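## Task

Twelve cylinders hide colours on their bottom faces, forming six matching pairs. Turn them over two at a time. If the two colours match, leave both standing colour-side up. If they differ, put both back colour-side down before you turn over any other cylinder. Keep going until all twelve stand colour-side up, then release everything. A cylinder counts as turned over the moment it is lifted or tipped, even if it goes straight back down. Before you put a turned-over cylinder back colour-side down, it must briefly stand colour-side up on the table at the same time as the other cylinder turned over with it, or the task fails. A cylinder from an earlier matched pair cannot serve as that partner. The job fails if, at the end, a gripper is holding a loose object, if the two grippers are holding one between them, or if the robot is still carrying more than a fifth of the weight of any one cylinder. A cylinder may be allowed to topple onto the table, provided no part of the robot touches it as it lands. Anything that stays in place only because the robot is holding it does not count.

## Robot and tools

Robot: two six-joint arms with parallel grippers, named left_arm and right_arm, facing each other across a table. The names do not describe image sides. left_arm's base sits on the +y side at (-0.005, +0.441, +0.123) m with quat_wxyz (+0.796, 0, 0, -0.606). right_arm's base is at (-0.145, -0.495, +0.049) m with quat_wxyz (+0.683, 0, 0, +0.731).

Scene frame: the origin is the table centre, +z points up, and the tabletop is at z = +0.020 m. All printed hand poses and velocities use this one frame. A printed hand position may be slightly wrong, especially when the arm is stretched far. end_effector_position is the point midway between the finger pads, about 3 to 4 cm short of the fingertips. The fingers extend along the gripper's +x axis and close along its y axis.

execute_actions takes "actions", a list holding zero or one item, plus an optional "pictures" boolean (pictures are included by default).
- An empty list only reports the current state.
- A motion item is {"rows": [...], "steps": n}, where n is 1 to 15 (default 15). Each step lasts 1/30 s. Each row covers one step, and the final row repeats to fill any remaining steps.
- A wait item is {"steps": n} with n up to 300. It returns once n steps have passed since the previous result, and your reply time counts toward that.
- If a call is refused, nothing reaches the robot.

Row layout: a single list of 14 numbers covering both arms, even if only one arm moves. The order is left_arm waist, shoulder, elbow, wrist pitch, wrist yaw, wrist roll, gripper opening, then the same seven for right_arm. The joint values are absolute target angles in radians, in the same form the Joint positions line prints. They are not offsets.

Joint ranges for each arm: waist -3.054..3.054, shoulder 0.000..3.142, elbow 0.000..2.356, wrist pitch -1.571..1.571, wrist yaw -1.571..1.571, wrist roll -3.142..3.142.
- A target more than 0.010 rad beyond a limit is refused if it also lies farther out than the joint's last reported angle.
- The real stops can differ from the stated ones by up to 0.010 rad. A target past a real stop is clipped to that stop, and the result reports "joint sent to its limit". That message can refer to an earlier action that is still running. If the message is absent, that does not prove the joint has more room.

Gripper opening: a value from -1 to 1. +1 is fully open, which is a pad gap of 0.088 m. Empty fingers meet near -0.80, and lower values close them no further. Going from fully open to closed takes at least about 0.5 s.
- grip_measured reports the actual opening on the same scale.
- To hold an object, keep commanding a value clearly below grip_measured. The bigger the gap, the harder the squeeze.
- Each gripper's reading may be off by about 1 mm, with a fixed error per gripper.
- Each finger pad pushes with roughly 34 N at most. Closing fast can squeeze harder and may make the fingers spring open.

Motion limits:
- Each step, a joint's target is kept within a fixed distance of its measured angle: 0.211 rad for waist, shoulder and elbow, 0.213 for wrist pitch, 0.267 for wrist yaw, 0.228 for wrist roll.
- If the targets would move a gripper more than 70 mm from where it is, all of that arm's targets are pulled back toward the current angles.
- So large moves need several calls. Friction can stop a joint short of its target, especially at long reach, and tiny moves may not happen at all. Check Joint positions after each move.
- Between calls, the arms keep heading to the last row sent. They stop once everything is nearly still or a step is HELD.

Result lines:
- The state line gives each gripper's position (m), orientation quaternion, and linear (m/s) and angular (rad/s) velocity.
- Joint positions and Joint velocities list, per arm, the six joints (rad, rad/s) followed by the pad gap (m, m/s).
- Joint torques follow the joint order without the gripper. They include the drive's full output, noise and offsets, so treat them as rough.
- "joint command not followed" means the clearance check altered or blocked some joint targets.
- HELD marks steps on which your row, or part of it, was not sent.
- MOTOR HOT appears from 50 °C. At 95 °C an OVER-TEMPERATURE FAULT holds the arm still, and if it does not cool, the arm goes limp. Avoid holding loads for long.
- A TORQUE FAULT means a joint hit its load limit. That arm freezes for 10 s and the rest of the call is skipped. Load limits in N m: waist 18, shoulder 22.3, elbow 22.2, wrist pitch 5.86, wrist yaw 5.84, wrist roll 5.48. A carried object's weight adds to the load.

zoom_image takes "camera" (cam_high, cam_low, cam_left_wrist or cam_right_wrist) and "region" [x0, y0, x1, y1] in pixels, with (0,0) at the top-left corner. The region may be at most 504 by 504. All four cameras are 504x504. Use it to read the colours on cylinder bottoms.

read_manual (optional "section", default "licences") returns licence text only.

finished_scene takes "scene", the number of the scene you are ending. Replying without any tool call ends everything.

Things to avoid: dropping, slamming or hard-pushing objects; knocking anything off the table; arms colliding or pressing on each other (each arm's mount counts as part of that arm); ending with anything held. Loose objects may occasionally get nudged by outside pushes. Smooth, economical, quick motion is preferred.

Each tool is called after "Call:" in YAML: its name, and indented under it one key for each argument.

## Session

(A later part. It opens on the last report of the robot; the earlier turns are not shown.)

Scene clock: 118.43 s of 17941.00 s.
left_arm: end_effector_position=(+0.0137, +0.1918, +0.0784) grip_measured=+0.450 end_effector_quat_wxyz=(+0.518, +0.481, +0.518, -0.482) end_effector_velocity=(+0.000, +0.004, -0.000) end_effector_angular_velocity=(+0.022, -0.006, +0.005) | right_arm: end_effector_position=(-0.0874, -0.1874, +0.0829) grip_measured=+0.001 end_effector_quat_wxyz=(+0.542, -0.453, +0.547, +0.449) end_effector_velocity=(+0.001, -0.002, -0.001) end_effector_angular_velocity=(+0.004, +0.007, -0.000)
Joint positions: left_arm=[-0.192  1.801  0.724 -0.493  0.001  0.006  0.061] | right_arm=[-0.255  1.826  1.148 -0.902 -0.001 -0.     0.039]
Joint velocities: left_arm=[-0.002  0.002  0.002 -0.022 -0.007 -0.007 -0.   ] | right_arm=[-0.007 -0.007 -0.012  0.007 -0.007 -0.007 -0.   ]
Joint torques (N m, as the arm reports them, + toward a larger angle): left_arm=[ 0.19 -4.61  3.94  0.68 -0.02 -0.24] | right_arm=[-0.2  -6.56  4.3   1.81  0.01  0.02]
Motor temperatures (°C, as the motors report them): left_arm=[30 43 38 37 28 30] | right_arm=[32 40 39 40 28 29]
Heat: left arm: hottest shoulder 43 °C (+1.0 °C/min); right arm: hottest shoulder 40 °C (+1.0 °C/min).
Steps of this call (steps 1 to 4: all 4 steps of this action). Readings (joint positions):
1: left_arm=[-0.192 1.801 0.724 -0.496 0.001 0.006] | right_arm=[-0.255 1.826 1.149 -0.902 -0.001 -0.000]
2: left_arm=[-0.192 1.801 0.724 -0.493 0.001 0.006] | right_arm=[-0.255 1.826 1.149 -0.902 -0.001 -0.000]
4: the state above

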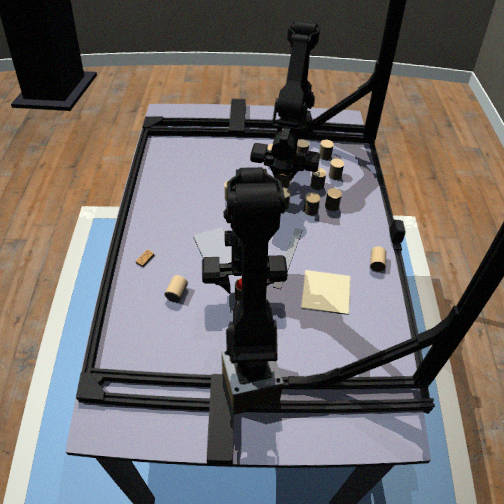

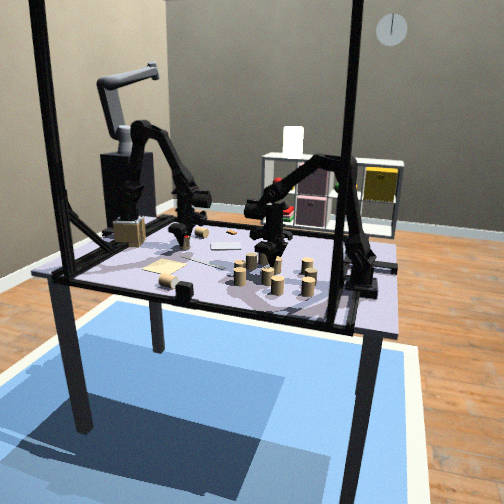

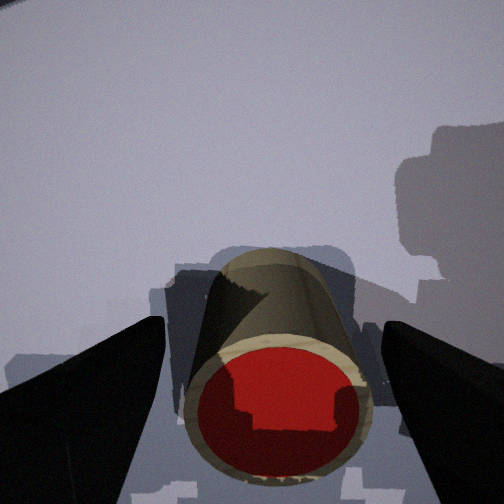

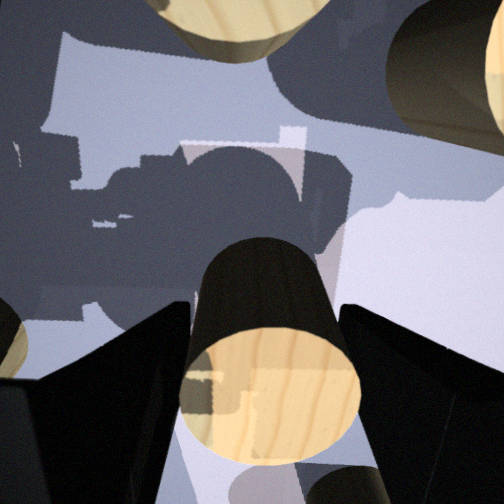

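Call:
execute_actions:
  actions:
    - {"rows":[[-0.19,1.808,0.72,-0.488,0,0,-0.4,-0.257,1.828,1.147,-0.893,0,0,0.4]],"steps":9}
  pictures: false

Call:
execute_actions:
  actions:
    - {"rows":[[-0.19,1.72,0.78,-0.63,0,0,-0.4,-0.257,1.79,1.22,-1.0,0,0,0.4],[-0.19,1.72,0.78,-0.63,0,0,-0.4,-0.257,1.79,1.22,-1.0,0,0,0.4],[-0.19,1.65,0.83,-0.7,0,0,-0.4,-0.257,1.75,1.3,-1.1,0,0,0.4],[-0.19,1.65,0.83,-0.7,0,0,-0.4,-0.257,1.75,1.3,-1.1,0,0,0.4],[-0.19,1.5,0.85,-0.7,0,0,-0.4,-0.257,1.6,1.3,-1.1,0,0,0.4],[-0.19,1.5,0.85,-0.7,0,0,-0.4,-0.257,1.6,1.3,-1.1,0,0,0.4],[-0.43,1.1,0.6,0.96,0,1.571,-0.4,-0.216,1.15,1.0,0.3,0,0,0.7]],"steps":15}
  pictures: false

Call:
execute_actions:
  actions:
    - {"rows":[[-0.43,1.15,0.4,0.96,0,1.571,-0.4,-0.216,1.2,0.9,0.64,0,0,0.7],[-0.43,1.15,0.4,0.96,0,1.571,-0.4,-0.216,1.2,0.9,0.64,0,0,0.7],[-0.43,1.15,0.4,0.96,0,1.571,-0.4,-0.216,1.2,0.9,0.64,0,0,0.7],[-0.43,1.15,0.4,0.96,0,1.571,-0.4,-0.216,1.2,0.9,0.64,0,0,0.7],[-0.43,1.15,0.4,0.96,0,1.571,-0.4,-0.216,1.2,0.9,0.64,0,0,0.7],[-0.43,1.15,0.4,0.96,0,1.571,-0.4,-0.216,1.2,0.9,0.64,0,0,0.7],[-0.43,1.15,0.4,0.96,0,1.571,-0.4,-0.216,1.27,0.7,0.64,0,0,0.7]],"steps":12}
  pictures: false

Call:
execute_actions:
  actions:
    - {"rows":[[-0.43,1.3,0.34,0.96,0,1.571,-0.4,-0.216,1.27,0.7,0.64,0,0,0.7],[-0.43,1.3,0.34,0.96,0,1.571,-0.4,-0.216,1.27,0.7,0.64,0,0,0.7],[-0.43,1.3,0.34,0.96,0,1.571,-0.4,-0.216,1.27,0.7,0.64,0,0,0.7],[-0.43,1.3,0.34,0.96,0,1.571,-0.4,-0.216,1.39,0.75,0.633,0,0,0.7],[-0.43,1.3,0.34,0.96,0,1.571,-0.4,-0.216,1.39,0.75,0.633,0,0,0.7],[-0.43,1.3,0.34,0.96,0,1.571,-0.4,-0.216,1.39,0.75,0.633,0,0,0.7],[-0.43,1.42,0.41,1.0,0,1.571,-0.4,-0.216,1.39,0.75,0.633,0,0,0.7]],"steps":12}
  pictures: false

Call:
execute_actions:
  actions:
    - {"rows":[[-0.43,1.51,0.48,1.03,0,1.571,-0.4,-0.216,1.39,0.75,0.633,0,0,0.7],[-0.43,1.51,0.48,1.03,0,1.571,-0.4,-0.216,1.39,0.75,0.633,0,0,0.7],[-0.43,1.57,0.54,1.03,0,1.571,-0.4,-0.216,1.39,0.75,0.633,0,0,0.7],[-0.43,1.57,0.54,1.03,0,1.571,-0.4,-0.216,1.39,0.75,0.633,0,0,0.7],[-0.43,1.63,0.605,1.025,0,1.571,-0.4,-0.216,1.39,0.75,0.633,0,0,0.7],[-0.43,1.63,0.605,1.025,0,1.571,-0.4,-0.216,1.39,0.75,0.633,0,0,0.7],[-0.43,1.695,0.674,1.021,0,1.571,-0.4,-0.216,1.39,0.75,0.633,0,0,0.7],[-0.43,1.695,0.674,1.021,0,1.571,-0.4,-0.216,1.39,0.75,0.633,0,0,0.7],[-0.43,1.76,0.748,1.015,0,1.571,-0.4,-0.216,1.39,0.75,0.633,0,0,0.7]],"steps":13}
  pictures: false

Call:
execute_actions:
  actions:
    - {"rows":[[-0.43,1.76,0.748,1.015,0,1.571,-0.4,-0.216,1.39,0.75,0.633,0,0,-0.4]],"steps":10}
  pictures: false

Call:
execute_actions:
  actions:
    - {"rows":[[-0.43,1.76,0.748,1.015,0,1.571,0.7,-0.216,1.39,0.75,0.633,0,0,-0.4],[-0.43,1.76,0.748,1.015,0,1.571,0.7,-0.216,1.39,0.75,0.633,0,0,-0.4],[-0.43,1.76,0.748,1.015,0,1.571,0.7,-0.216,1.39,0.75,0.633,0,0,-0.4],[-0.43,1.76,0.748,1.015,0,1.571,0.7,-0.216,1.39,0.75,0.633,0,0,-0.4],[-0.43,1.76,0.748,1.015,0,1.571,0.7,-0.216,1.39,0.75,0.633,0,0,-0.4],[-0.43,1.76,0.748,1.015,0,1.571,0.7,-0.216,1.39,0.75,0.633,0,0,-0.4],[-0.43,1.6,0.57,1.03,0,1.571,0.7,-0.216,1.39,0.75,0.633,0,0,-0.4],[-0.43,1.6,0.57,1.03,0,1.571,0.7,-0.216,1.39,0.75,0.633,0,0,-0.4],[-0.43,1.51,0.48,1.03,0,1.571,0.7,-0.216,1.27,0.63,0.64,0,0,-0.4],[-0.43,1.51,0.48,1.03,0,1.571,0.7,-0.216,1.27,0.63,0.64,0,0,-0.4],[-0.43,1.42,0.41,1.0,0,1.571,0.7,-0.216,1.27,0.63,0.64,0,0,-0.4]],"steps":13}
  pictures: false

Call:
execute_actions:
  actions:
    - {"rows":[[-0.43,1.2,0.3,0.96,0,1.571,0.7,-0.103,1.15,0.9,-1.27,0,0,-0.4]],"steps":15}
  pictures: false

Call:
execute_actions:
  actions:
    - {"rows":[[-0.43,1.2,0.3,0.96,0,1.571,0.7,-0.103,1.3,1.1,-1.27,0,0,-0.4],[-0.43,1.2,0.3,0.96,0,1.571,0.7,-0.103,1.3,1.1,-1.27,0,0,-0.4],[-0.43,1.2,0.3,0.96,0,1.571,0.7,-0.103,1.3,1.1,-1.27,0,0,-0.4],[-0.43,1.2,0.3,0.96,0,1.571,0.7,-0.103,1.3,1.1,-1.27,0,0,-0.4],[-0.43,1.2,0.3,0.96,0,1.571,0.7,-0.103,1.3,1.1,-1.27,0,0,-0.4],[-0.43,1.2,0.3,0.96,0,1.571,0.7,-0.103,1.3,1.1,-1.27,0,0,-0.4],[-0.43,1.2,0.3,0.96,0,1.571,0.7,-0.103,1.3,1.1,-1.27,0,0,-0.4],[-0.43,1.2,0.3,0.96,0,1.571,0.7,-0.103,1.3,1.1,-1.27,0,0,-0.4],[-0.43,1.2,0.3,0.96,0,1.571,0.7,-0.103,1.3,1.1,-1.27,0,0,-0.4],[-0.43,1.2,0.3,0.96,0,1.571,0.7,-0.103,1.53,1.17,-1.21,0,0,-0.4]],"steps":15}
  pictures: false

Call:
execute_actions:
  actions:
    - {"rows":[[-0.43,1.2,0.3,0.96,0,1.571,0.7,-0.103,1.53,1.17,-1.21,0,0,-0.4],[-0.43,1.2,0.3,0.96,0,1.571,0.7,-0.103,1.545,1.13,-1.157,0,0,-0.4],[-0.43,1.2,0.3,0.96,0,1.571,0.7,-0.103,1.562,1.092,-1.104,0,0,-0.4],[-0.43,1.2,0.3,0.96,0,1.571,0.7,-0.103,1.578,1.055,-1.05,0,0,-0.4],[-0.43,1.2,0.3,0.96,0,1.571,0.7,-0.103,1.592,1.02,-1.0,0,0,-0.4],[-0.43,1.2,0.3,0.96,0,1.571,0.7,-0.103,1.607,0.99,-0.955,0,0,-0.4],[-0.43,1.2,0.3,0.96,0,1.571,0.7,-0.103,1.619,0.965,-0.917,0,0,-0.4],[-0.43,1.2,0.3,0.96,0,1.571,0.7,-0.103,1.629,0.945,-0.888,0,0,-0.4],[-0.43,1.2,0.3,0.96,0,1.571,0.7,-0.103,1.637,0.929,-0.865,0,0,-0.4],[-0.43,1.2,0.3,0.96,0,1.571,0.7,-0.103,1.643,0.916,-0.847,0,0,-0.4],[-0.43,1.2,0.3,0.96,0,1.571,0.7,-0.103,1.649,0.905,-0.83,0,0,-0.4]],"steps":15}
  pictures: false

Call:
execute_actions:
  actions:
    - {"rows":[[-0.43,1.2,0.3,0.96,0,1.571,0.7,-0.103,1.649,0.905,-0.83,0,0,-0.4],[-0.43,1.2,0.3,0.96,0,1.571,0.7,-0.103,1.649,0.905,-0.83,0,0,-0.4],[-0.43,1.2,0.3,0.96,0,1.571,0.7,-0.103,1.64,0.918,-0.852,0,0,0.4]],"steps":9}
  pictures: false

Call:
execute_actions:
  actions:
    - {"rows":[[-0.43,1.2,0.3,0.96,0,1.571,0.7,-0.103,1.6,1.004,-0.975,0,0,0.4],[-0.43,1.2,0.3,0.96,0,1.571,0.7,-0.103,1.6,1.004,-0.975,0,0,0.4],[-0.43,1.2,0.3,0.96,0,1.571,0.7,-0.103,1.562,1.092,-1.104,0,0,0.4],[-0.43,1.2,0.3,0.96,0,1.571,0.7,-0.103,1.562,1.092,-1.104,0,0,0.4],[-0.43,1.2,0.3,0.96,0,1.571,0.7,-0.103,1.562,1.12,-1.104,0,0,0.4],[-0.43,1.2,0.3,0.96,0,1.571,0.7,-0.103,1.562,1.12,-1.104,0,0,0.4],[-0.43,1.2,0.3,0.96,0,1.571,0.7,0.08,1.745,1.292,-1.118,0,0,0.45]],"steps":15}
  pictures: false

Call:
execute_actions:
  actions:
    - {"steps":4}

Scene clock: 152.63 s of 17941.00 s.
left_arm: end_effector_position=(+0.0141, +0.1923, +0.0774) grip_measured=+0.018 end_effector_quat_wxyz=(+0.518, +0.481, +0.518, -0.481) end_effector_velocity=(+0.000, +0.002, +0.000) end_effector_angular_velocity=(+0.008, -0.007, +0.005) | right_arm: end_effector_position=(-0.0866, -0.1863, +0.0826) grip_measured=+0.375 end_effector_quat_wxyz=(+0.545, -0.450, +0.545, +0.451) end_effector_velocity=(-0.001, -0.002, +0.000) end_effector_angular_velocity=(-0.006, +0.009, +0.005)
Joint positions: left_arm=[-0.191  1.804  0.722 -0.489 -0.     0.004  0.04 ] | right_arm=[-0.257  1.824  1.144 -0.891 -0.001 -0.     0.057]
Joint velocities: left_arm=[-0.002 -0.002 -0.002 -0.007 -0.007 -0.007 -0.   ] | right_arm=[-0.002 -0.002 -0.002 -0.007 -0.007 -0.007  0.01 ]
Joint torques (N m, as the arm reports them, + toward a larger angle): left_arm=[ 0.09 -4.85  4.15  0.58  0.03 -0.19] | right_arm=[-0.02 -7.46  5.99  0.03 -0.01  0.01]
Motor temperatures (°C, as the motors report them): left_arm=[30 43 37 35 28 30] | right_arm=[31 40 37 39 28 29]
Heat: left arm: hottest shoulder 43 °C (+1.0 °C/min); right arm: hottest shoulder 40 °C (+0.0 °C/min).
Steps of this call (steps 1 to 15: the robot went on to your last target; steps 16 to 1017: nothing new was sent; steps 1018 to 1026: all 9 steps of this action). Readings (joint positions):
1018: left_arm=[-0.191 1.804 0.722 -0.490 0.001 0.004] | right_arm=[-0.257 1.824 1.144 -0.882 -0.001 -0.000]
1019: left_arm=[-0.191 1.804 0.722 -0.490 0.001 0.004] | right_arm=[-0.257 1.824 1.144 -0.883 -0.001 -0.000]
1021: left_arm=[-0.191 1.804 0.722 -0.490 0.001 0.004] | right_arm=[-0.257 1.824 1.144 -0.884 -0.001 -0.000]
1025: left_arm=[-0.191 1.804 0.722 -0.489 -0.000 0.004] | right_arm=[-0.257 1.824 1.144 -0.891 -0.001 -0.000]
1026: the state above

Scene clock: 153.13 s of 17941.00 s.
left_arm: end_effector_position=(-0.0561, +0.1195, +0.2573) grip_measured=+0.018 end_effector_quat_wxyz=(+0.518, +0.411, -0.000, -0.750) end_effector_velocity=(-0.048, -0.253, +0.609) end_effector_angular_velocity=(-3.088, -1.063, -1.224) | right_arm: end_effector_position=(-0.0936, -0.1537, +0.2557) grip_measured=+0.689 end_effector_quat_wxyz=(+0.705, -0.240, +0.279, +0.606) end_effector_velocity=(+0.026, +0.174, +0.697) end_effector_angular_velocity=(+3.131, -0.475, +0.008)
Joint positions: left_arm=[-0.424  1.153  0.605 -0.117  0.004  0.575  0.04 ] | right_arm=[-0.218  1.24   1.011 -0.525  0.001 -0.     0.073]
Joint velocities: left_arm=[-0.022 -0.803  0.032  2.044  0.007  1.941  0.001] | right_arm=[-0.002 -1.175 -0.007  2.    -0.007 -0.007  0.006]
Joint torques (N m, as the arm reports them, + toward a larger angle): left_arm=[-0.27 -2.63  6.86  1.36 -0.08  0.16] | right_arm=[ 0.14 -5.29  6.7   1.24 -0.08  0.03]
Motor temperatures (°C, as the motors report them): left_arm=[30 43 37 35 28 30] | right_arm=[31 40 37 39 28 29]
Heat: left arm: hottest shoulder 43 °C (+1.0 °C/min); right arm: hottest shoulder 40 °C (+0.0 °C/min).
Steps of this call (steps 1 to 15: all 15 steps of this action). Readings (joint positions):
1: left_arm=[-0.191 1.796 0.730 -0.512 -0.000 0.004] | right_arm=[-0.257 1.824 1.154 -0.912 -0.001 -0.000]
2: left_arm=[-0.191 1.783 0.740 -0.557 -0.000 0.004] | right_arm=[-0.257 1.824 1.167 -0.946 -0.001 -0.000]
4: left_arm=[-0.191 1.730 0.770 -0.636 -0.000 0.004] | right_arm=[-0.257 1.810 1.215 -1.024 -0.001 -0.000]
8: left_arm=[-0.262 1.511 0.741 -0.532 -0.018 0.113] | right_arm=[-0.246 1.616 1.178 -0.931 0.001 -0.000]
15: the state above

Scene clock: 153.53 s of 17941.00 s.
left_arm: end_effector_position=(-0.0610, +0.0963, +0.3134) grip_measured=+0.018 end_effector_quat_wxyz=(+0.470, +0.446, -0.444, -0.619) end_effector_velocity=(-0.010, -0.052, +0.398) end_effector_angular_velocity=(-2.120, -1.625, -0.265) | right_arm: end_effector_position=(-0.0873, -0.1119, +0.2589) grip_measured=+0.700 end_effector_quat_wxyz=(+0.748, -0.106, +0.123, +0.643) end_effector_velocity=(+0.011, +0.071, -0.073) end_effector_angular_velocity=(+0.668, -0.106, +0.007)
Joint positions: left_arm=[-0.428  1.156  0.396  0.624  0.004  1.361  0.04 ] | right_arm=[-0.218  1.264  0.72   0.218  0.001 -0.     0.073]
Joint velocities: left_arm=[-0.007 -0.017  0.002  1.81  -0.007  1.956  0.   ] | right_arm=[-0.002  0.403 -0.613  1.692 -0.007 -0.007  0.   ]
Joint torques (N m, as the arm reports them, + toward a larger angle): left_arm=[-0.2  -3.8   7.91  2.2  -0.09  0.11] | right_arm=[ 0.12 -7.66 10.03  2.49 -0.06  0.05]
Motor temperatures (°C, as the motors report them): left_arm=[30 43 37 36 28 30] | right_arm=[31 40 37 39 28 29]
Heat: left arm: hottest shoulder 43 °C (+0.0 °C/min); right arm: hottest shoulder 40 °C (+0.0 °C/min).
Steps of this call (steps 1 to 12: all 12 steps of this action). Readings (joint positions):
1: left_arm=[-0.425 1.136 0.583 -0.031 0.004 0.640] | right_arm=[-0.218 1.211 1.003 -0.452 0.001 -0.000]
2: left_arm=[-0.425 1.124 0.551 0.041 0.004 0.704] | right_arm=[-0.218 1.190 0.991 -0.384 0.001 -0.000]
4: left_arm=[-0.426 1.131 0.474 0.141 0.004 0.834] | right_arm=[-0.218 1.180 0.959 -0.262 0.001 -0.000]
8: left_arm=[-0.427 1.161 0.394 0.366 0.004 1.098] | right_arm=[-0.218 1.209 0.856 -0.005 0.001 -0.000]
12: the state above

Scene clock: 153.93 s of 17941.00 s.
left_arm: end_effector_position=(-0.0652, +0.0698, +0.3061) grip_measured=+0.018 end_effector_quat_wxyz=(+0.453, +0.463, -0.531, -0.547) end_effector_velocity=(-0.001, -0.022, -0.014) end_effector_angular_velocity=(-0.001, -0.023, +0.019) | right_arm: end_effector_position=(-0.0824, -0.0790, +0.3124) grip_measured=+0.700 end_effector_quat_wxyz=(+0.758, -0.004, +0.005, +0.652) end_effector_velocity=(+0.001, +0.010, -0.002) end_effector_angular_velocity=(+0.045, -0.014, +0.005)
Joint positions: left_arm=[-0.428  1.405  0.395  0.985  0.004  1.563  0.04 ] | right_arm=[-0.218  1.379  0.746  0.62   0.001 -0.     0.073]
Joint velocities: left_arm=[-0.002  0.159  0.046  0.11  -0.022  0.022 -0.001] | right_arm=[-0.002  0.061 -0.002  0.11  -0.007 -0.007 -0.   ]
Joint torques (N m, as the arm reports them, + toward a larger angle): left_arm=[-0.2  -4.07  7.69  2.42 -0.09  0.11] | right_arm=[ 0.19 -5.3   7.72  1.71 -0.08  0.03]
Motor temperatures (°C, as the motors report them): left_arm=[30 43 37 36 28 30] | right_arm=[31 40 38 39 28 29]
Heat: left arm: hottest shoulder 43 °C (+0.0 °C/min); right arm: hottest shoulder 40 °C (+0.0 °C/min).
Steps of this call (steps 1 to 12: all 12 steps of this action). Readings (joint positions):
1: left_arm=[-0.428 1.174 0.391 0.696 0.004 1.422] | right_arm=[-0.218 1.274 0.705 0.276 0.001 -0.000]
2: left_arm=[-0.428 1.201 0.387 0.767 0.004 1.467] | right_arm=[-0.218 1.278 0.697 0.335 0.001 -0.000]
4: left_arm=[-0.428 1.256 0.370 0.856 0.004 1.520] | right_arm=[-0.218 1.291 0.701 0.464 0.001 -0.000]
8: left_arm=[-0.428 1.340 0.362 0.955 0.004 1.555] | right_arm=[-0.218 1.354 0.746 0.596 0.001 -0.000]
12: the state above

Scene clock: 154.37 s of 17941.00 s.
left_arm: end_effector_position=(-0.0789, -0.0160, +0.3096) grip_measured=+0.018 end_effector_quat_wxyz=(+0.459, +0.457, -0.537, -0.541) end_effector_velocity=(-0.006, -0.052, -0.022) end_effector_angular_velocity=(+0.042, +0.001, +0.020) | right_arm: end_effector_position=(-0.0824, -0.0788, +0.3142) grip_measured=+0.700 end_effector_quat_wxyz=(+0.758, -0.001, +0.001, +0.652) end_effector_velocity=(+0.002, -0.001, -0.002) end_effector_angular_velocity=(-0.011, -0.021, -0.010)
Joint positions: left_arm=[-0.428  1.74   0.723  1.015  0.004  1.565  0.04 ] | right_arm=[-0.218  1.38   0.746  0.631  0.001 -0.     0.073]
Joint velocities: left_arm=[-0.002  0.212  0.193 -0.022 -0.022 -0.007 -0.   ] | right_arm=[-0.002 -0.002 -0.002 -0.007  0.007 -0.022  0.   ]
Joint torques (N m, as the arm reports them, + toward a larger angle): left_arm=[-0.23 -6.26  7.35  2.09 -0.09  0.12] | right_arm=[ 0.12 -5.02  7.78  1.56 -0.08  0.01]
Motor temperatures (°C, as the motors report them): left_arm=[30 43 37 36 28 30] | right_arm=[31 40 38 39 28 29]
Heat: left arm: hottest shoulder 43 °C (+0.0 °C/min); right arm: hottest shoulder 40 °C (+0.0 °C/min).
Steps of this call (steps 1 to 13: all 13 steps of this action). Readings (joint positions):
1: left_arm=[-0.428 1.422 0.405 0.996 0.004 1.564] | right_arm=[-0.218 1.380 0.746 0.624 0.001 -0.000]
2: left_arm=[-0.428 1.446 0.423 1.007 0.004 1.564] | right_arm=[-0.218 1.380 0.746 0.627 0.001 -0.000]
4: left_arm=[-0.428 1.508 0.479 1.017 0.004 1.565] | right_arm=[-0.218 1.380 0.746 0.630 0.001 -0.000]
8: left_arm=[-0.428 1.628 0.601 1.020 0.004 1.565] | right_arm=[-0.218 1.380 0.746 0.630 0.001 -0.000]
13: the state above

Scene clock: 154.70 s of 17941.00 s.
left_arm: end_effector_position=(-0.0783, -0.0197, +0.3094) grip_measured=+0.018 end_effector_quat_wxyz=(+0.460, +0.459, -0.536, -0.539) end_effector_velocity=(+0.000, +0.001, -0.005) end_effector_angular_velocity=(+0.025, +0.018, +0.005) | right_arm: end_effector_position=(-0.0837, -0.0786, +0.3142) grip_measured=+0.002 end_effector_quat_wxyz=(+0.757, -0.001, +0.001, +0.654) end_effector_velocity=(-0.000, +0.000, -0.000) end_effector_angular_velocity=(+0.001, -0.008, +0.005)
Joint positions: left_arm=[-0.427  1.753  0.737  1.014 -0.     1.566  0.04 ] | right_arm=[-0.216  1.381  0.746  0.632 -0.002 -0.     0.039]
Joint velocities: left_arm=[-0.002 -0.002 -0.002 -0.022 -0.007 -0.022  0.   ] | right_arm=[-0.002  0.002 -0.002  0.007 -0.007 -0.007 -0.   ]
Joint torques (N m, as the arm reports them, + toward a larger angle): left_arm=[-0.31 -5.75  7.76  2.08  0.05  0.09] | right_arm=[-0.08 -4.98  7.73  1.55  0.02  0.02]
Motor temperatures (°C, as the motors report them): left_arm=[30 43 37 36 28 30] | right_arm=[31 40 38 39 28 29]
Heat: left arm: hottest shoulder 43 °C (+0.0 °C/min); right arm: hottest shoulder 40 °C (+0.0 °C/min).
Steps of this call (steps 1 to 10: all 10 steps of this action). Readings (joint positions):
1: left_arm=[-0.428 1.745 0.727 1.015 0.004 1.565] | right_arm=[-0.218 1.380 0.746 0.631 0.001 -0.000]
2: left_arm=[-0.428 1.749 0.730 1.015 0.004 1.565] | right_arm=[-0.218 1.381 0.746 0.631 0.001 -0.000]
4: left_arm=[-0.428 1.752 0.734 1.015 0.004 1.565] | right_arm=[-0.218 1.381 0.746 0.631 0.001 -0.000]
8: left_arm=[-0.427 1.753 0.737 1.014 -0.000 1.566] | right_arm=[-0.216 1.381 0.746 0.632 -0.002 -0.000]
10: the state above

Scene clock: 155.13 s of 17941.00 s.
left_arm: end_effector_position=(-0.0675, +0.0513, +0.3118) grip_measured=+0.693 end_effector_quat_wxyz=(+0.459, +0.459, -0.536, -0.540) end_effector_velocity=(+0.030, +0.202, +0.037) end_effector_angular_velocity=(-0.120, +0.041, +0.000) | right_arm: end_effector_position=(-0.0871, -0.1008, +0.3053) grip_measured=+0.002 end_effector_quat_wxyz=(+0.757, -0.003, +0.003, +0.654) end_effector_velocity=(-0.009, -0.057, -0.018) end_effector_angular_velocity=(+0.006, -0.008, +0.005)
Joint positions: left_arm=[-0.428  1.481  0.463  1.013 -0.     1.566  0.073] | right_arm=[-0.216  1.297  0.652  0.636 -0.002 -0.     0.039]
Joint velocities: left_arm=[-0.007 -0.896 -0.72  -0.051 -0.007 -0.022 -0.004] | right_arm=[-0.002 -0.222 -0.237  0.022 -0.007 -0.007 -0.   ]
Joint torques (N m, as the arm reports them, + toward a larger angle): left_arm=[-0.17 -3.78  6.9   1.73  0.04  0.09] | right_arm=[-0.03 -6.29  7.06  1.61  0.02  0.06]
Motor temperatures (°C, as the motors report them): left_arm=[30 43 37 36 28 30] | right_arm=[31 40 38 39 28 29]
Heat: left arm: hottest shoulder 43 °C (+0.0 °C/min); right arm: hottest shoulder 40 °C (+0.0 °C/min).
Steps of this call (steps 1 to 13: all 13 steps of this action). Readings (joint positions):
1: left_arm=[-0.427 1.753 0.737 1.014 -0.000 1.566] | right_arm=[-0.216 1.381 0.746 0.632 -0.002 -0.000]
2: left_arm=[-0.427 1.753 0.737 1.014 -0.000 1.566] | right_arm=[-0.216 1.381 0.746 0.632 -0.002 -0.000]
4: left_arm=[-0.427 1.753 0.737 1.014 -0.000 1.566] | right_arm=[-0.216 1.381 0.746 0.632 -0.002 -0.000]
8: left_arm=[-0.428 1.698 0.674 1.018 0.000 1.566] | right_arm=[-0.216 1.381 0.746 0.632 -0.002 -0.000]
13: the state above

Scene clock: 155.63 s of 17941.00 s.
left_arm: end_effector_position=(-0.0596, +0.1017, +0.3320) grip_measured=+0.700 end_effector_quat_wxyz=(+0.476, +0.441, -0.550, -0.525) end_effector_velocity=(-0.001, +0.003, +0.008) end_effector_angular_velocity=(-0.025, +0.011, -0.010) | right_arm: end_effector_position=(-0.1318, -0.1358, +0.2946) grip_measured=+0.002 end_effector_quat_wxyz=(+0.701, -0.158, +0.164, +0.675) end_effector_velocity=(-0.009, -0.183, -0.375) end_effector_angular_velocity=(-1.906, +0.070, +0.012)
Joint positions: left_arm=[-0.428  1.208  0.307  0.961 -0.     1.566  0.073] | right_arm=[-0.106  1.149  0.901 -0.213 -0.001 -0.     0.039]
Joint velocities: left_arm=[-0.002 -0.022 -0.002  0.007  0.007 -0.007 -0.   ] | right_arm=[ 0.002  0.007 -0.002 -1.897 -0.007 -0.007 -0.   ]
Joint torques (N m, as the arm reports them, + toward a larger angle): left_arm=[-0.21 -3.88  5.91  1.92  0.04  0.09] | right_arm=[ 0.23 -4.56  7.63  1.42 -0.01  0.02]
Motor temperatures (°C, as the motors report them): left_arm=[30 43 37 36 28 30] | right_arm=[31 40 38 39 28 29]
Heat: left arm: hottest shoulder 43 °C (+0.0 °C/min); right arm: hottest shoulder 40 °C (+0.0 °C/min).
Steps of this call (steps 1 to 15: all 15 steps of this action). Readings (joint positions):
1: left_arm=[-0.428 1.434 0.430 0.999 -0.000 1.566] | right_arm=[-0.210 1.283 0.662 0.601 0.004 -0.000]
2: left_arm=[-0.428 1.378 0.391 0.981 -0.000 1.566] | right_arm=[-0.194 1.271 0.687 0.546 0.006 -0.000]
4: left_arm=[-0.428 1.279 0.333 0.972 -0.000 1.566] | right_arm=[-0.155 1.240 0.757 0.453 0.003 -0.000]
8: left_arm=[-0.428 1.215 0.316 0.967 -0.000 1.566] | right_arm=[-0.109 1.160 0.883 0.227 -0.001 -0.000]
15: the state above

Scene clock: 156.13 s of 17941.00 s.
left_arm: end_effector_position=(-0.0596, +0.1018, +0.3323) grip_measured=+0.700 end_effector_quat_wxyz=(+0.476, +0.441, -0.551, -0.525) end_effector_velocity=(+0.003, +0.000, -0.002) end_effector_angular_velocity=(+0.011, +0.022, +0.018) | right_arm: end_effector_position=(-0.1352, -0.2217, +0.1698) grip_measured=+0.002 end_effector_quat_wxyz=(+0.531, -0.468, +0.487, +0.512) end_effector_velocity=(-0.011, -0.285, -0.205) end_effector_angular_velocity=(-1.901, +0.079, +0.005)
Joint positions: left_arm=[-0.428  1.206  0.307  0.961 -0.     1.566  0.073] | right_arm=[-0.106  1.51   1.155 -1.128 -0.001 -0.     0.039]
Joint velocities: left_arm=[-0.002 -0.002 -0.002 -0.007 -0.022 -0.022 -0.   ] | right_arm=[-0.002  0.564 -0.144 -1.194 -0.007 -0.007 -0.   ]
Joint torques (N m, as the arm reports them, + toward a larger angle): left_arm=[-0.16 -3.86  5.92  1.92  0.04  0.08] | right_arm=[ 0.23 -8.6   8.73  0.77 -0.02  0.03]
Motor temperatures (°C, as the motors report them): left_arm=[30 43 37 36 28 30] | right_arm=[31 40 38 39 28 29]
Heat: left arm: hottest shoulder 43 °C (+0.0 °C/min); right arm: hottest shoulder 40 °C (+0.0 °C/min).
Steps of this call (steps 1 to 15: all 15 steps of this action). Readings (joint positions):
1: left_arm=[-0.428 1.207 0.307 0.961 -0.000 1.566] | right_arm=[-0.106 1.169 0.925 -0.292 -0.001 -0.000]
2: left_arm=[-0.428 1.207 0.307 0.961 -0.000 1.566] | right_arm=[-0.106 1.203 0.967 -0.353 -0.001 -0.000]
4: left_arm=[-0.428 1.206 0.307 0.961 -0.000 1.566] | right_arm=[-0.106 1.265 1.044 -0.459 -0.001 -0.000]
8: left_arm=[-0.428 1.206 0.307 0.961 -0.000 1.566] | right_arm=[-0.106 1.285 1.082 -0.710 -0.001 -0.000]
15: the state above

Scene clock: 156.63 s of 17941.00 s.
left_arm: end_effector_position=(-0.0596, +0.1018, +0.3323) grip_measured=+0.700 end_effector_quat_wxyz=(+0.476, +0.441, -0.551, -0.525) end_effector_velocity=(+0.002, +0.000, -0.002) end_effector_angular_velocity=(+0.008, +0.007, +0.009) | right_arm: end_effector_position=(-0.1358, -0.2367, +0.0815) grip_measured=+0.002 end_effector_quat_wxyz=(+0.505, -0.494, +0.513, +0.487) end_effector_velocity=(+0.001, -0.006, -0.002) end_effector_angular_velocity=(-0.017, +0.008, +0.015)
Joint positions: left_arm=[-0.428  1.206  0.307  0.961 -0.     1.566  0.073] | right_arm=[-0.106  1.639  0.92  -0.867 -0.001 -0.     0.039]
Joint velocities: left_arm=[ 0.002 -0.002 -0.002 -0.007 -0.007 -0.007 -0.   ] | right_arm=[-0.007 -0.002 -0.012 -0.007 -0.007 -0.022  0.   ]
Joint torques (N m, as the arm reports them, + toward a larger angle): left_arm=[-0.2  -3.9   5.89  1.91  0.05  0.08] | right_arm=[ 0.21 -5.2   4.32  1.83 -0.02  0.01]
Motor temperatures (°C, as the motors report them): left_arm=[30 43 37 36 28 30] | right_arm=[31 40 38 39 28 29]
Heat: left arm: hottest shoulder 43 °C (+0.0 °C/min); right arm: hottest shoulder 40 °C (+0.0 °C/min).
Steps of this call (steps 1 to 15: all 15 steps of this action). Readings (joint positions):
1: left_arm=[-0.428 1.206 0.307 0.961 -0.000 1.566] | right_arm=[-0.106 1.523 1.152 -1.156 -0.001 -0.000]
2: left_arm=[-0.428 1.206 0.307 0.961 -0.000 1.566] | right_arm=[-0.106 1.530 1.148 -1.164 -0.001 -0.000]
4: left_arm=[-0.428 1.206 0.307 0.961 -0.000 1.566] | right_arm=[-0.106 1.533 1.125 -1.119 -0.001 -0.000]
8: left_arm=[-0.428 1.206 0.307 0.961 -0.000 1.566] | right_arm=[-0.106 1.581 1.022 -0.972 -0.001 -0.000]
15: the state above

Scene clock: 156.93 s of 17941.00 s.
left_arm: end_effector_position=(-0.0596, +0.1018, +0.3323) grip_measured=+0.700 end_effector_quat_wxyz=(+0.476, +0.441, -0.551, -0.525) end_effector_velocity=(-0.002, +0.001, -0.000) end_effector_angular_velocity=(+0.001, -0.008, -0.009) | right_arm: end_effector_position=(-0.1355, -0.2332, +0.0815) grip_measured=+0.359 end_effector_quat_wxyz=(+0.510, -0.490, +0.509, +0.491) end_effector_velocity=(+0.001, -0.007, -0.001) end_effector_angular_velocity=(-0.027, -0.006, +0.005)
Joint positions: left_arm=[-0.428  1.206  0.307  0.961 -0.     1.566  0.073] | right_arm=[-0.106  1.639  0.92  -0.85   0.    -0.     0.057]
Joint velocities: left_arm=[-0.002 -0.007 -0.002 -0.007  0.007  0.007 -0.   ] | right_arm=[-0.002 -0.002 -0.007 -0.022  0.007 -0.007  0.029]
Joint torques (N m, as the arm reports them, + toward a larger angle): left_arm=[-0.19 -3.89  5.9   1.92  0.04  0.08] | right_arm=[ 0.23 -6.26  5.5   0.05 -0.04  0.05]
Motor temperatures (°C, as the motors report them): left_arm=[30 43 37 36 28 30] | right_arm=[31 40 38 39 28 29]
Heat: left arm: hottest shoulder 43 °C (+0.0 °C/min); right arm: hottest shoulder 40 °C (+0.0 °C/min).
Steps of this call (steps 1 to 9: all 9 steps of this action). Readings (joint positions):
1: left_arm=[-0.428 1.206 0.307 0.961 -0.000 1.566] | right_arm=[-0.106 1.639 0.920 -0.865 -0.000 -0.000]
2: left_arm=[-0.428 1.206 0.307 0.961 -0.000 1.566] | right_arm=[-0.106 1.639 0.920 -0.863 -0.000 -0.000]
4: left_arm=[-0.428 1.206 0.307 0.961 -0.000 1.566] | right_arm=[-0.106 1.638 0.920 -0.863 -0.000 -0.000]
8: left_arm=[-0.428 1.206 0.307 0.961 -0.000 1.566] | right_arm=[-0.106 1.638 0.920 -0.849 0.000 -0.000]
9: the state above

Scene clock: 157.43 s of 17941.00 s.
left_arm: end_effector_position=(-0.0596, +0.1018, +0.3323) grip_measured=+0.700 end_effector_quat_wxyz=(+0.476, +0.441, -0.551, -0.525) end_effector_velocity=(+0.000, +0.001, -0.004) end_effector_angular_velocity=(+0.013, +0.006, +0.004) | right_arm: end_effector_position=(-0.1920, -0.1902, +0.1410) grip_measured=+0.448 end_effector_quat_wxyz=(+0.461, -0.535, +0.462, +0.537) end_effector_velocity=(+0.002, +0.006, -0.017) end_effector_angular_velocity=(-0.061, -0.002, -0.005)
Joint positions: left_arm=[-0.428  1.206  0.307  0.961 -0.     1.566  0.073] | right_arm=[ 0.082  1.73   1.275 -1.114 -0.003  0.     0.061]
Joint velocities: left_arm=[-0.002 -0.002 -0.007 -0.007 -0.007 -0.007 -0.   ] | right_arm=[-0.012  0.085  0.032 -0.007 -0.007 -0.007  0.001]
Joint torques (N m, as the arm reports them, + toward a larger angle): left_arm=[-0.19 -3.86  5.9   1.91  0.04  0.1 ] | right_arm=[-0.17 -6.58  7.66 -0.02  0.04  0.  ]
Motor temperatures (°C, as the motors report them): left_arm=[30 43 37 36 28 30] | right_arm=[32 40 38 39 28 29]
Heat: left arm: hottest shoulder 43 °C (+0.0 °C/min); right arm: hottest shoulder 40 °C (+0.0 °C/min).
Steps of this call (steps 1 to 15: all 15 steps of this action). Readings (joint positions):
1: left_arm=[-0.428 1.206 0.307 0.961 -0.000 1.566] | right_arm=[-0.106 1.637 0.930 -0.875 0.001 -0.000]
2: left_arm=[-0.428 1.206 0.307 0.961 -0.000 1.566] | right_arm=[-0.106 1.636 0.946 -0.914 0.001 -0.000]
4: left_arm=[-0.428 1.206 0.307 0.961 -0.000 1.566] | right_arm=[-0.105 1.618 1.003 -1.013 0.001 -0.000]
8: left_arm=[-0.428 1.206 0.307 0.961 -0.000 1.566] | right_arm=[-0.049 1.627 1.165 -1.101 0.012 -0.000]
15: the state above

Scene clock: 157.57 s of 17941.00 s.
left_arm: end_effector_position=(-0.0596, +0.1018, +0.3323) grip_measured=+0.700 end_effector_quat_wxyz=(+0.476, +0.441, -0.551, -0.525) end_effector_velocity=(+0.002, -0.000, -0.003) end_effector_angular_velocity=(+0.011, -0.008, +0.020) | right_arm: end_effector_position=(-0.1919, -0.1891, +0.1416) grip_measured=+0.449 end_effector_quat_wxyz=(+0.461, -0.535, +0.461, +0.537) end_effector_velocity=(-0.003, +0.009, +0.011) end_effector_angular_velocity=(+0.035, +0.013, +0.010)
Joint positions: left_arm=[-0.428  1.206  0.307  0.961 -0.     1.566  0.073] | right_arm=[ 0.082  1.733  1.28  -1.116 -0.002  0.     0.061]
Joint velocities: left_arm=[-0.002  0.002 -0.002 -0.007 -0.022  0.007 -0.   ] | right_arm=[ 0.002 -0.002  0.042 -0.007 -0.007 -0.007  0.   ]
Joint torques (N m, as the arm reports them, + toward a larger angle): left_arm=[-0.21 -3.85  5.92  1.92  0.04  0.08] | right_arm=[-0.17 -6.34  7.19 -0.03  0.04  0.02]
Motor temperatures (°C, as the motors report them): left_arm=[30 43 37 36 28 30] | right_arm=[32 40 38 39 28 29]
Heat: left arm: hottest shoulder 43 °C (+0.0 °C/min); right arm: hottest shoulder 40 °C (+0.0 °C/min).
Steps of this call (steps 1 to 4: the robot went on to your last target). Readings (joint positions):
1: left_arm=[-0.428 1.206 0.307 0.961 -0.000 1.566] | right_arm=[0.082 1.732 1.276 -1.114 -0.002 0.000]
2: left_arm=[-0.428 1.206 0.307 0.961 -0.000 1.566] | right_arm=[0.082 1.732 1.277 -1.115 -0.002 0.000]
4: the state above

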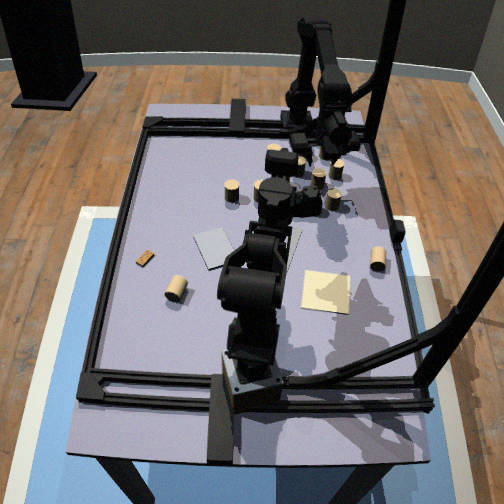

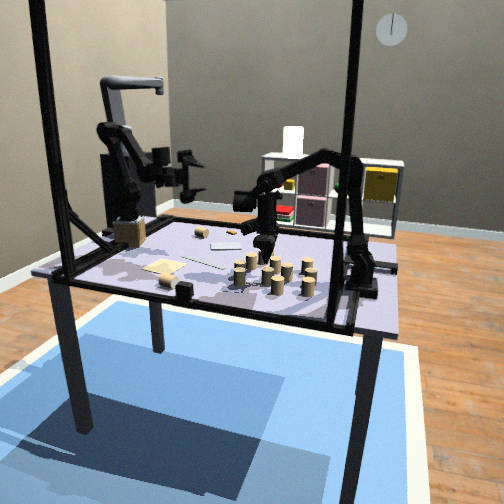

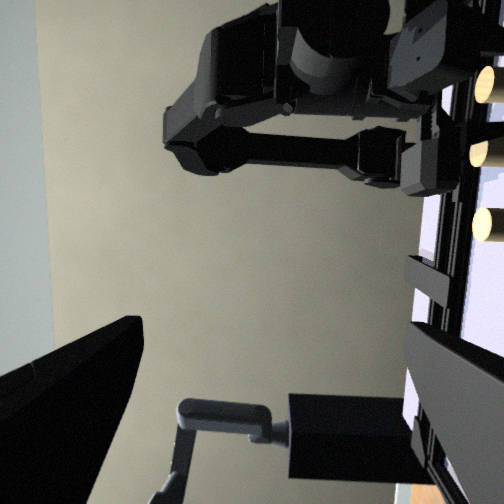

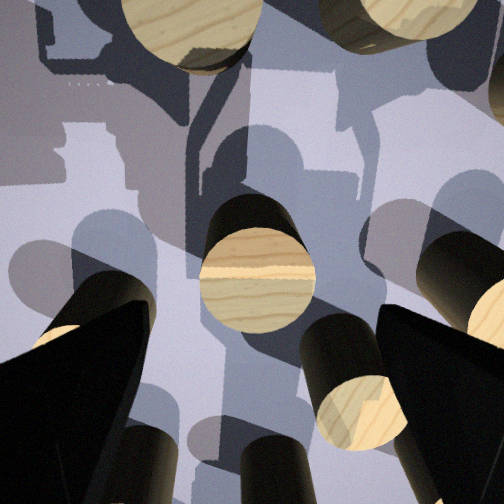

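Call:
execute_actions:
  actions: []

Scene clock: 174.00 s of 17941.00 s.
left_arm: end_effector_position=(-0.0596, +0.1019, +0.3323) grip_measured=+0.700 end_effector_quat_wxyz=(+0.476, +0.441, -0.551, -0.525) end_effector_velocity=(+0.003, +0.001, +0.003) end_effector_angular_velocity=(-0.011, +0.010, +0.019) | right_arm: end_effector_position=(-0.1920, -0.1885, +0.1421) grip_measured=+0.450 end_effector_quat_wxyz=(+0.462, -0.534, +0.461, +0.537) end_effector_velocity=(-0.000, -0.002, +0.000) end_effector_angular_velocity=(-0.008, +0.006, +0.020)
Joint positions: left_arm=[-0.428  1.206  0.306  0.961 -0.     1.566  0.073] | right_arm=[ 0.082  1.733  1.283 -1.116 -0.002  0.     0.061]
Joint velocities: left_arm=[-0.002 -0.007 -0.002  0.007 -0.022 -0.007 -0.   ] | right_arm=[-0.002 -0.002 -0.002 -0.007 -0.007 -0.022 -0.   ]
Joint torques (N m, as the arm reports them, + toward a larger angle): left_arm=[-0.17 -3.84  5.96  1.92  0.04  0.09] | right_arm=[-0.11 -6.27  7.15 -0.01  0.04  0.  ]
Motor temperatures (°C, as the motors report them): left_arm=[30 42 37 38 28 30] | right_arm=[32 40 39 38 28 29]
Heat: left arm: hottest shoulder 42 °C (-1.0 °C/min); right arm: hottest shoulder 40 °C (+0.0 °C/min).
Steps of this call (steps 1 to 15: the robot went on to your last target; steps 16 to 90: nothing new was sent; then 13.43 s passed at rest). Readings (joint positions):
1: left_arm=[-0.428 1.206 0.307 0.961 -0.000 1.566] | right_arm=[0.082 1.733 1.281 -1.116 -0.002 0.000]
2: left_arm=[-0.428 1.206 0.307 0.961 -0.000 1.566] | right_arm=[0.082 1.733 1.282 -1.116 -0.002 0.000]
4: left_arm=[-0.428 1.206 0.307 0.961 -0.000 1.566] | right_arm=[0.082 1.733 1.282 -1.116 -0.002 0.000]
8: left_arm=[-0.428 1.206 0.307 0.961 -0.000 1.566] | right_arm=[0.082 1.733 1.282 -1.116 -0.002 0.000]
90: the state above
All arms were judged still, so your last target was given up. Only a new action makes them travel on or press farther. Fingers that are still opening or closing keep moving.

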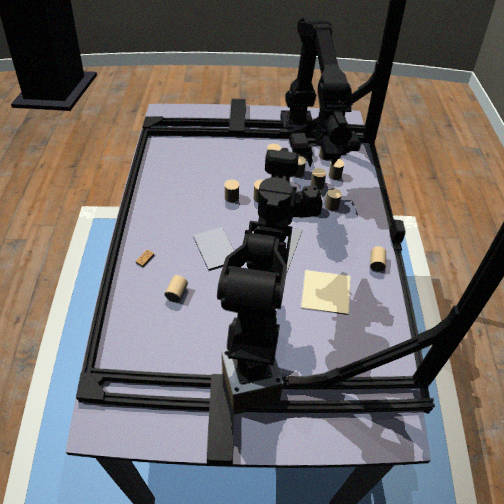

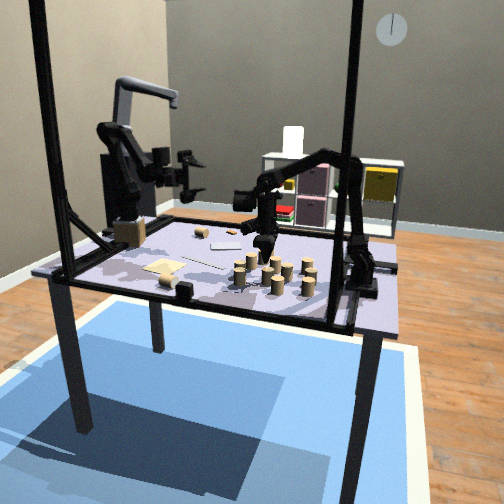

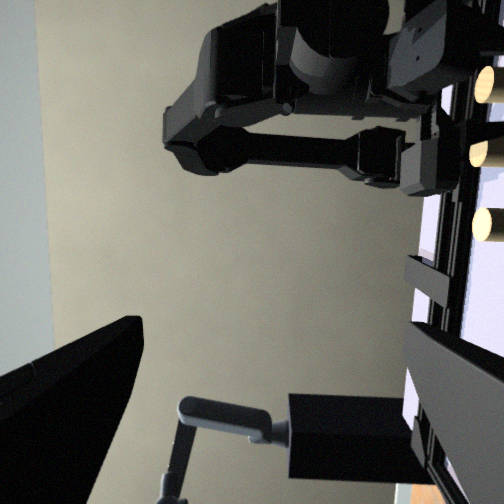

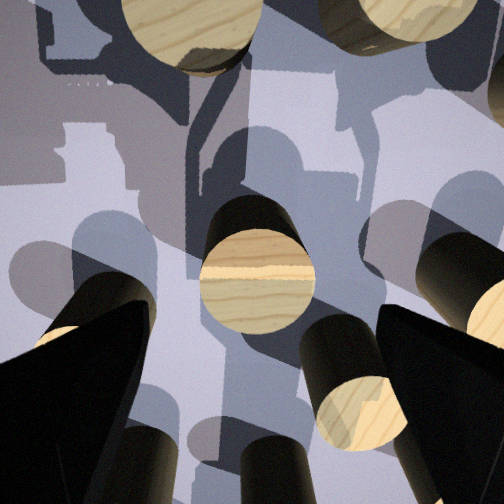

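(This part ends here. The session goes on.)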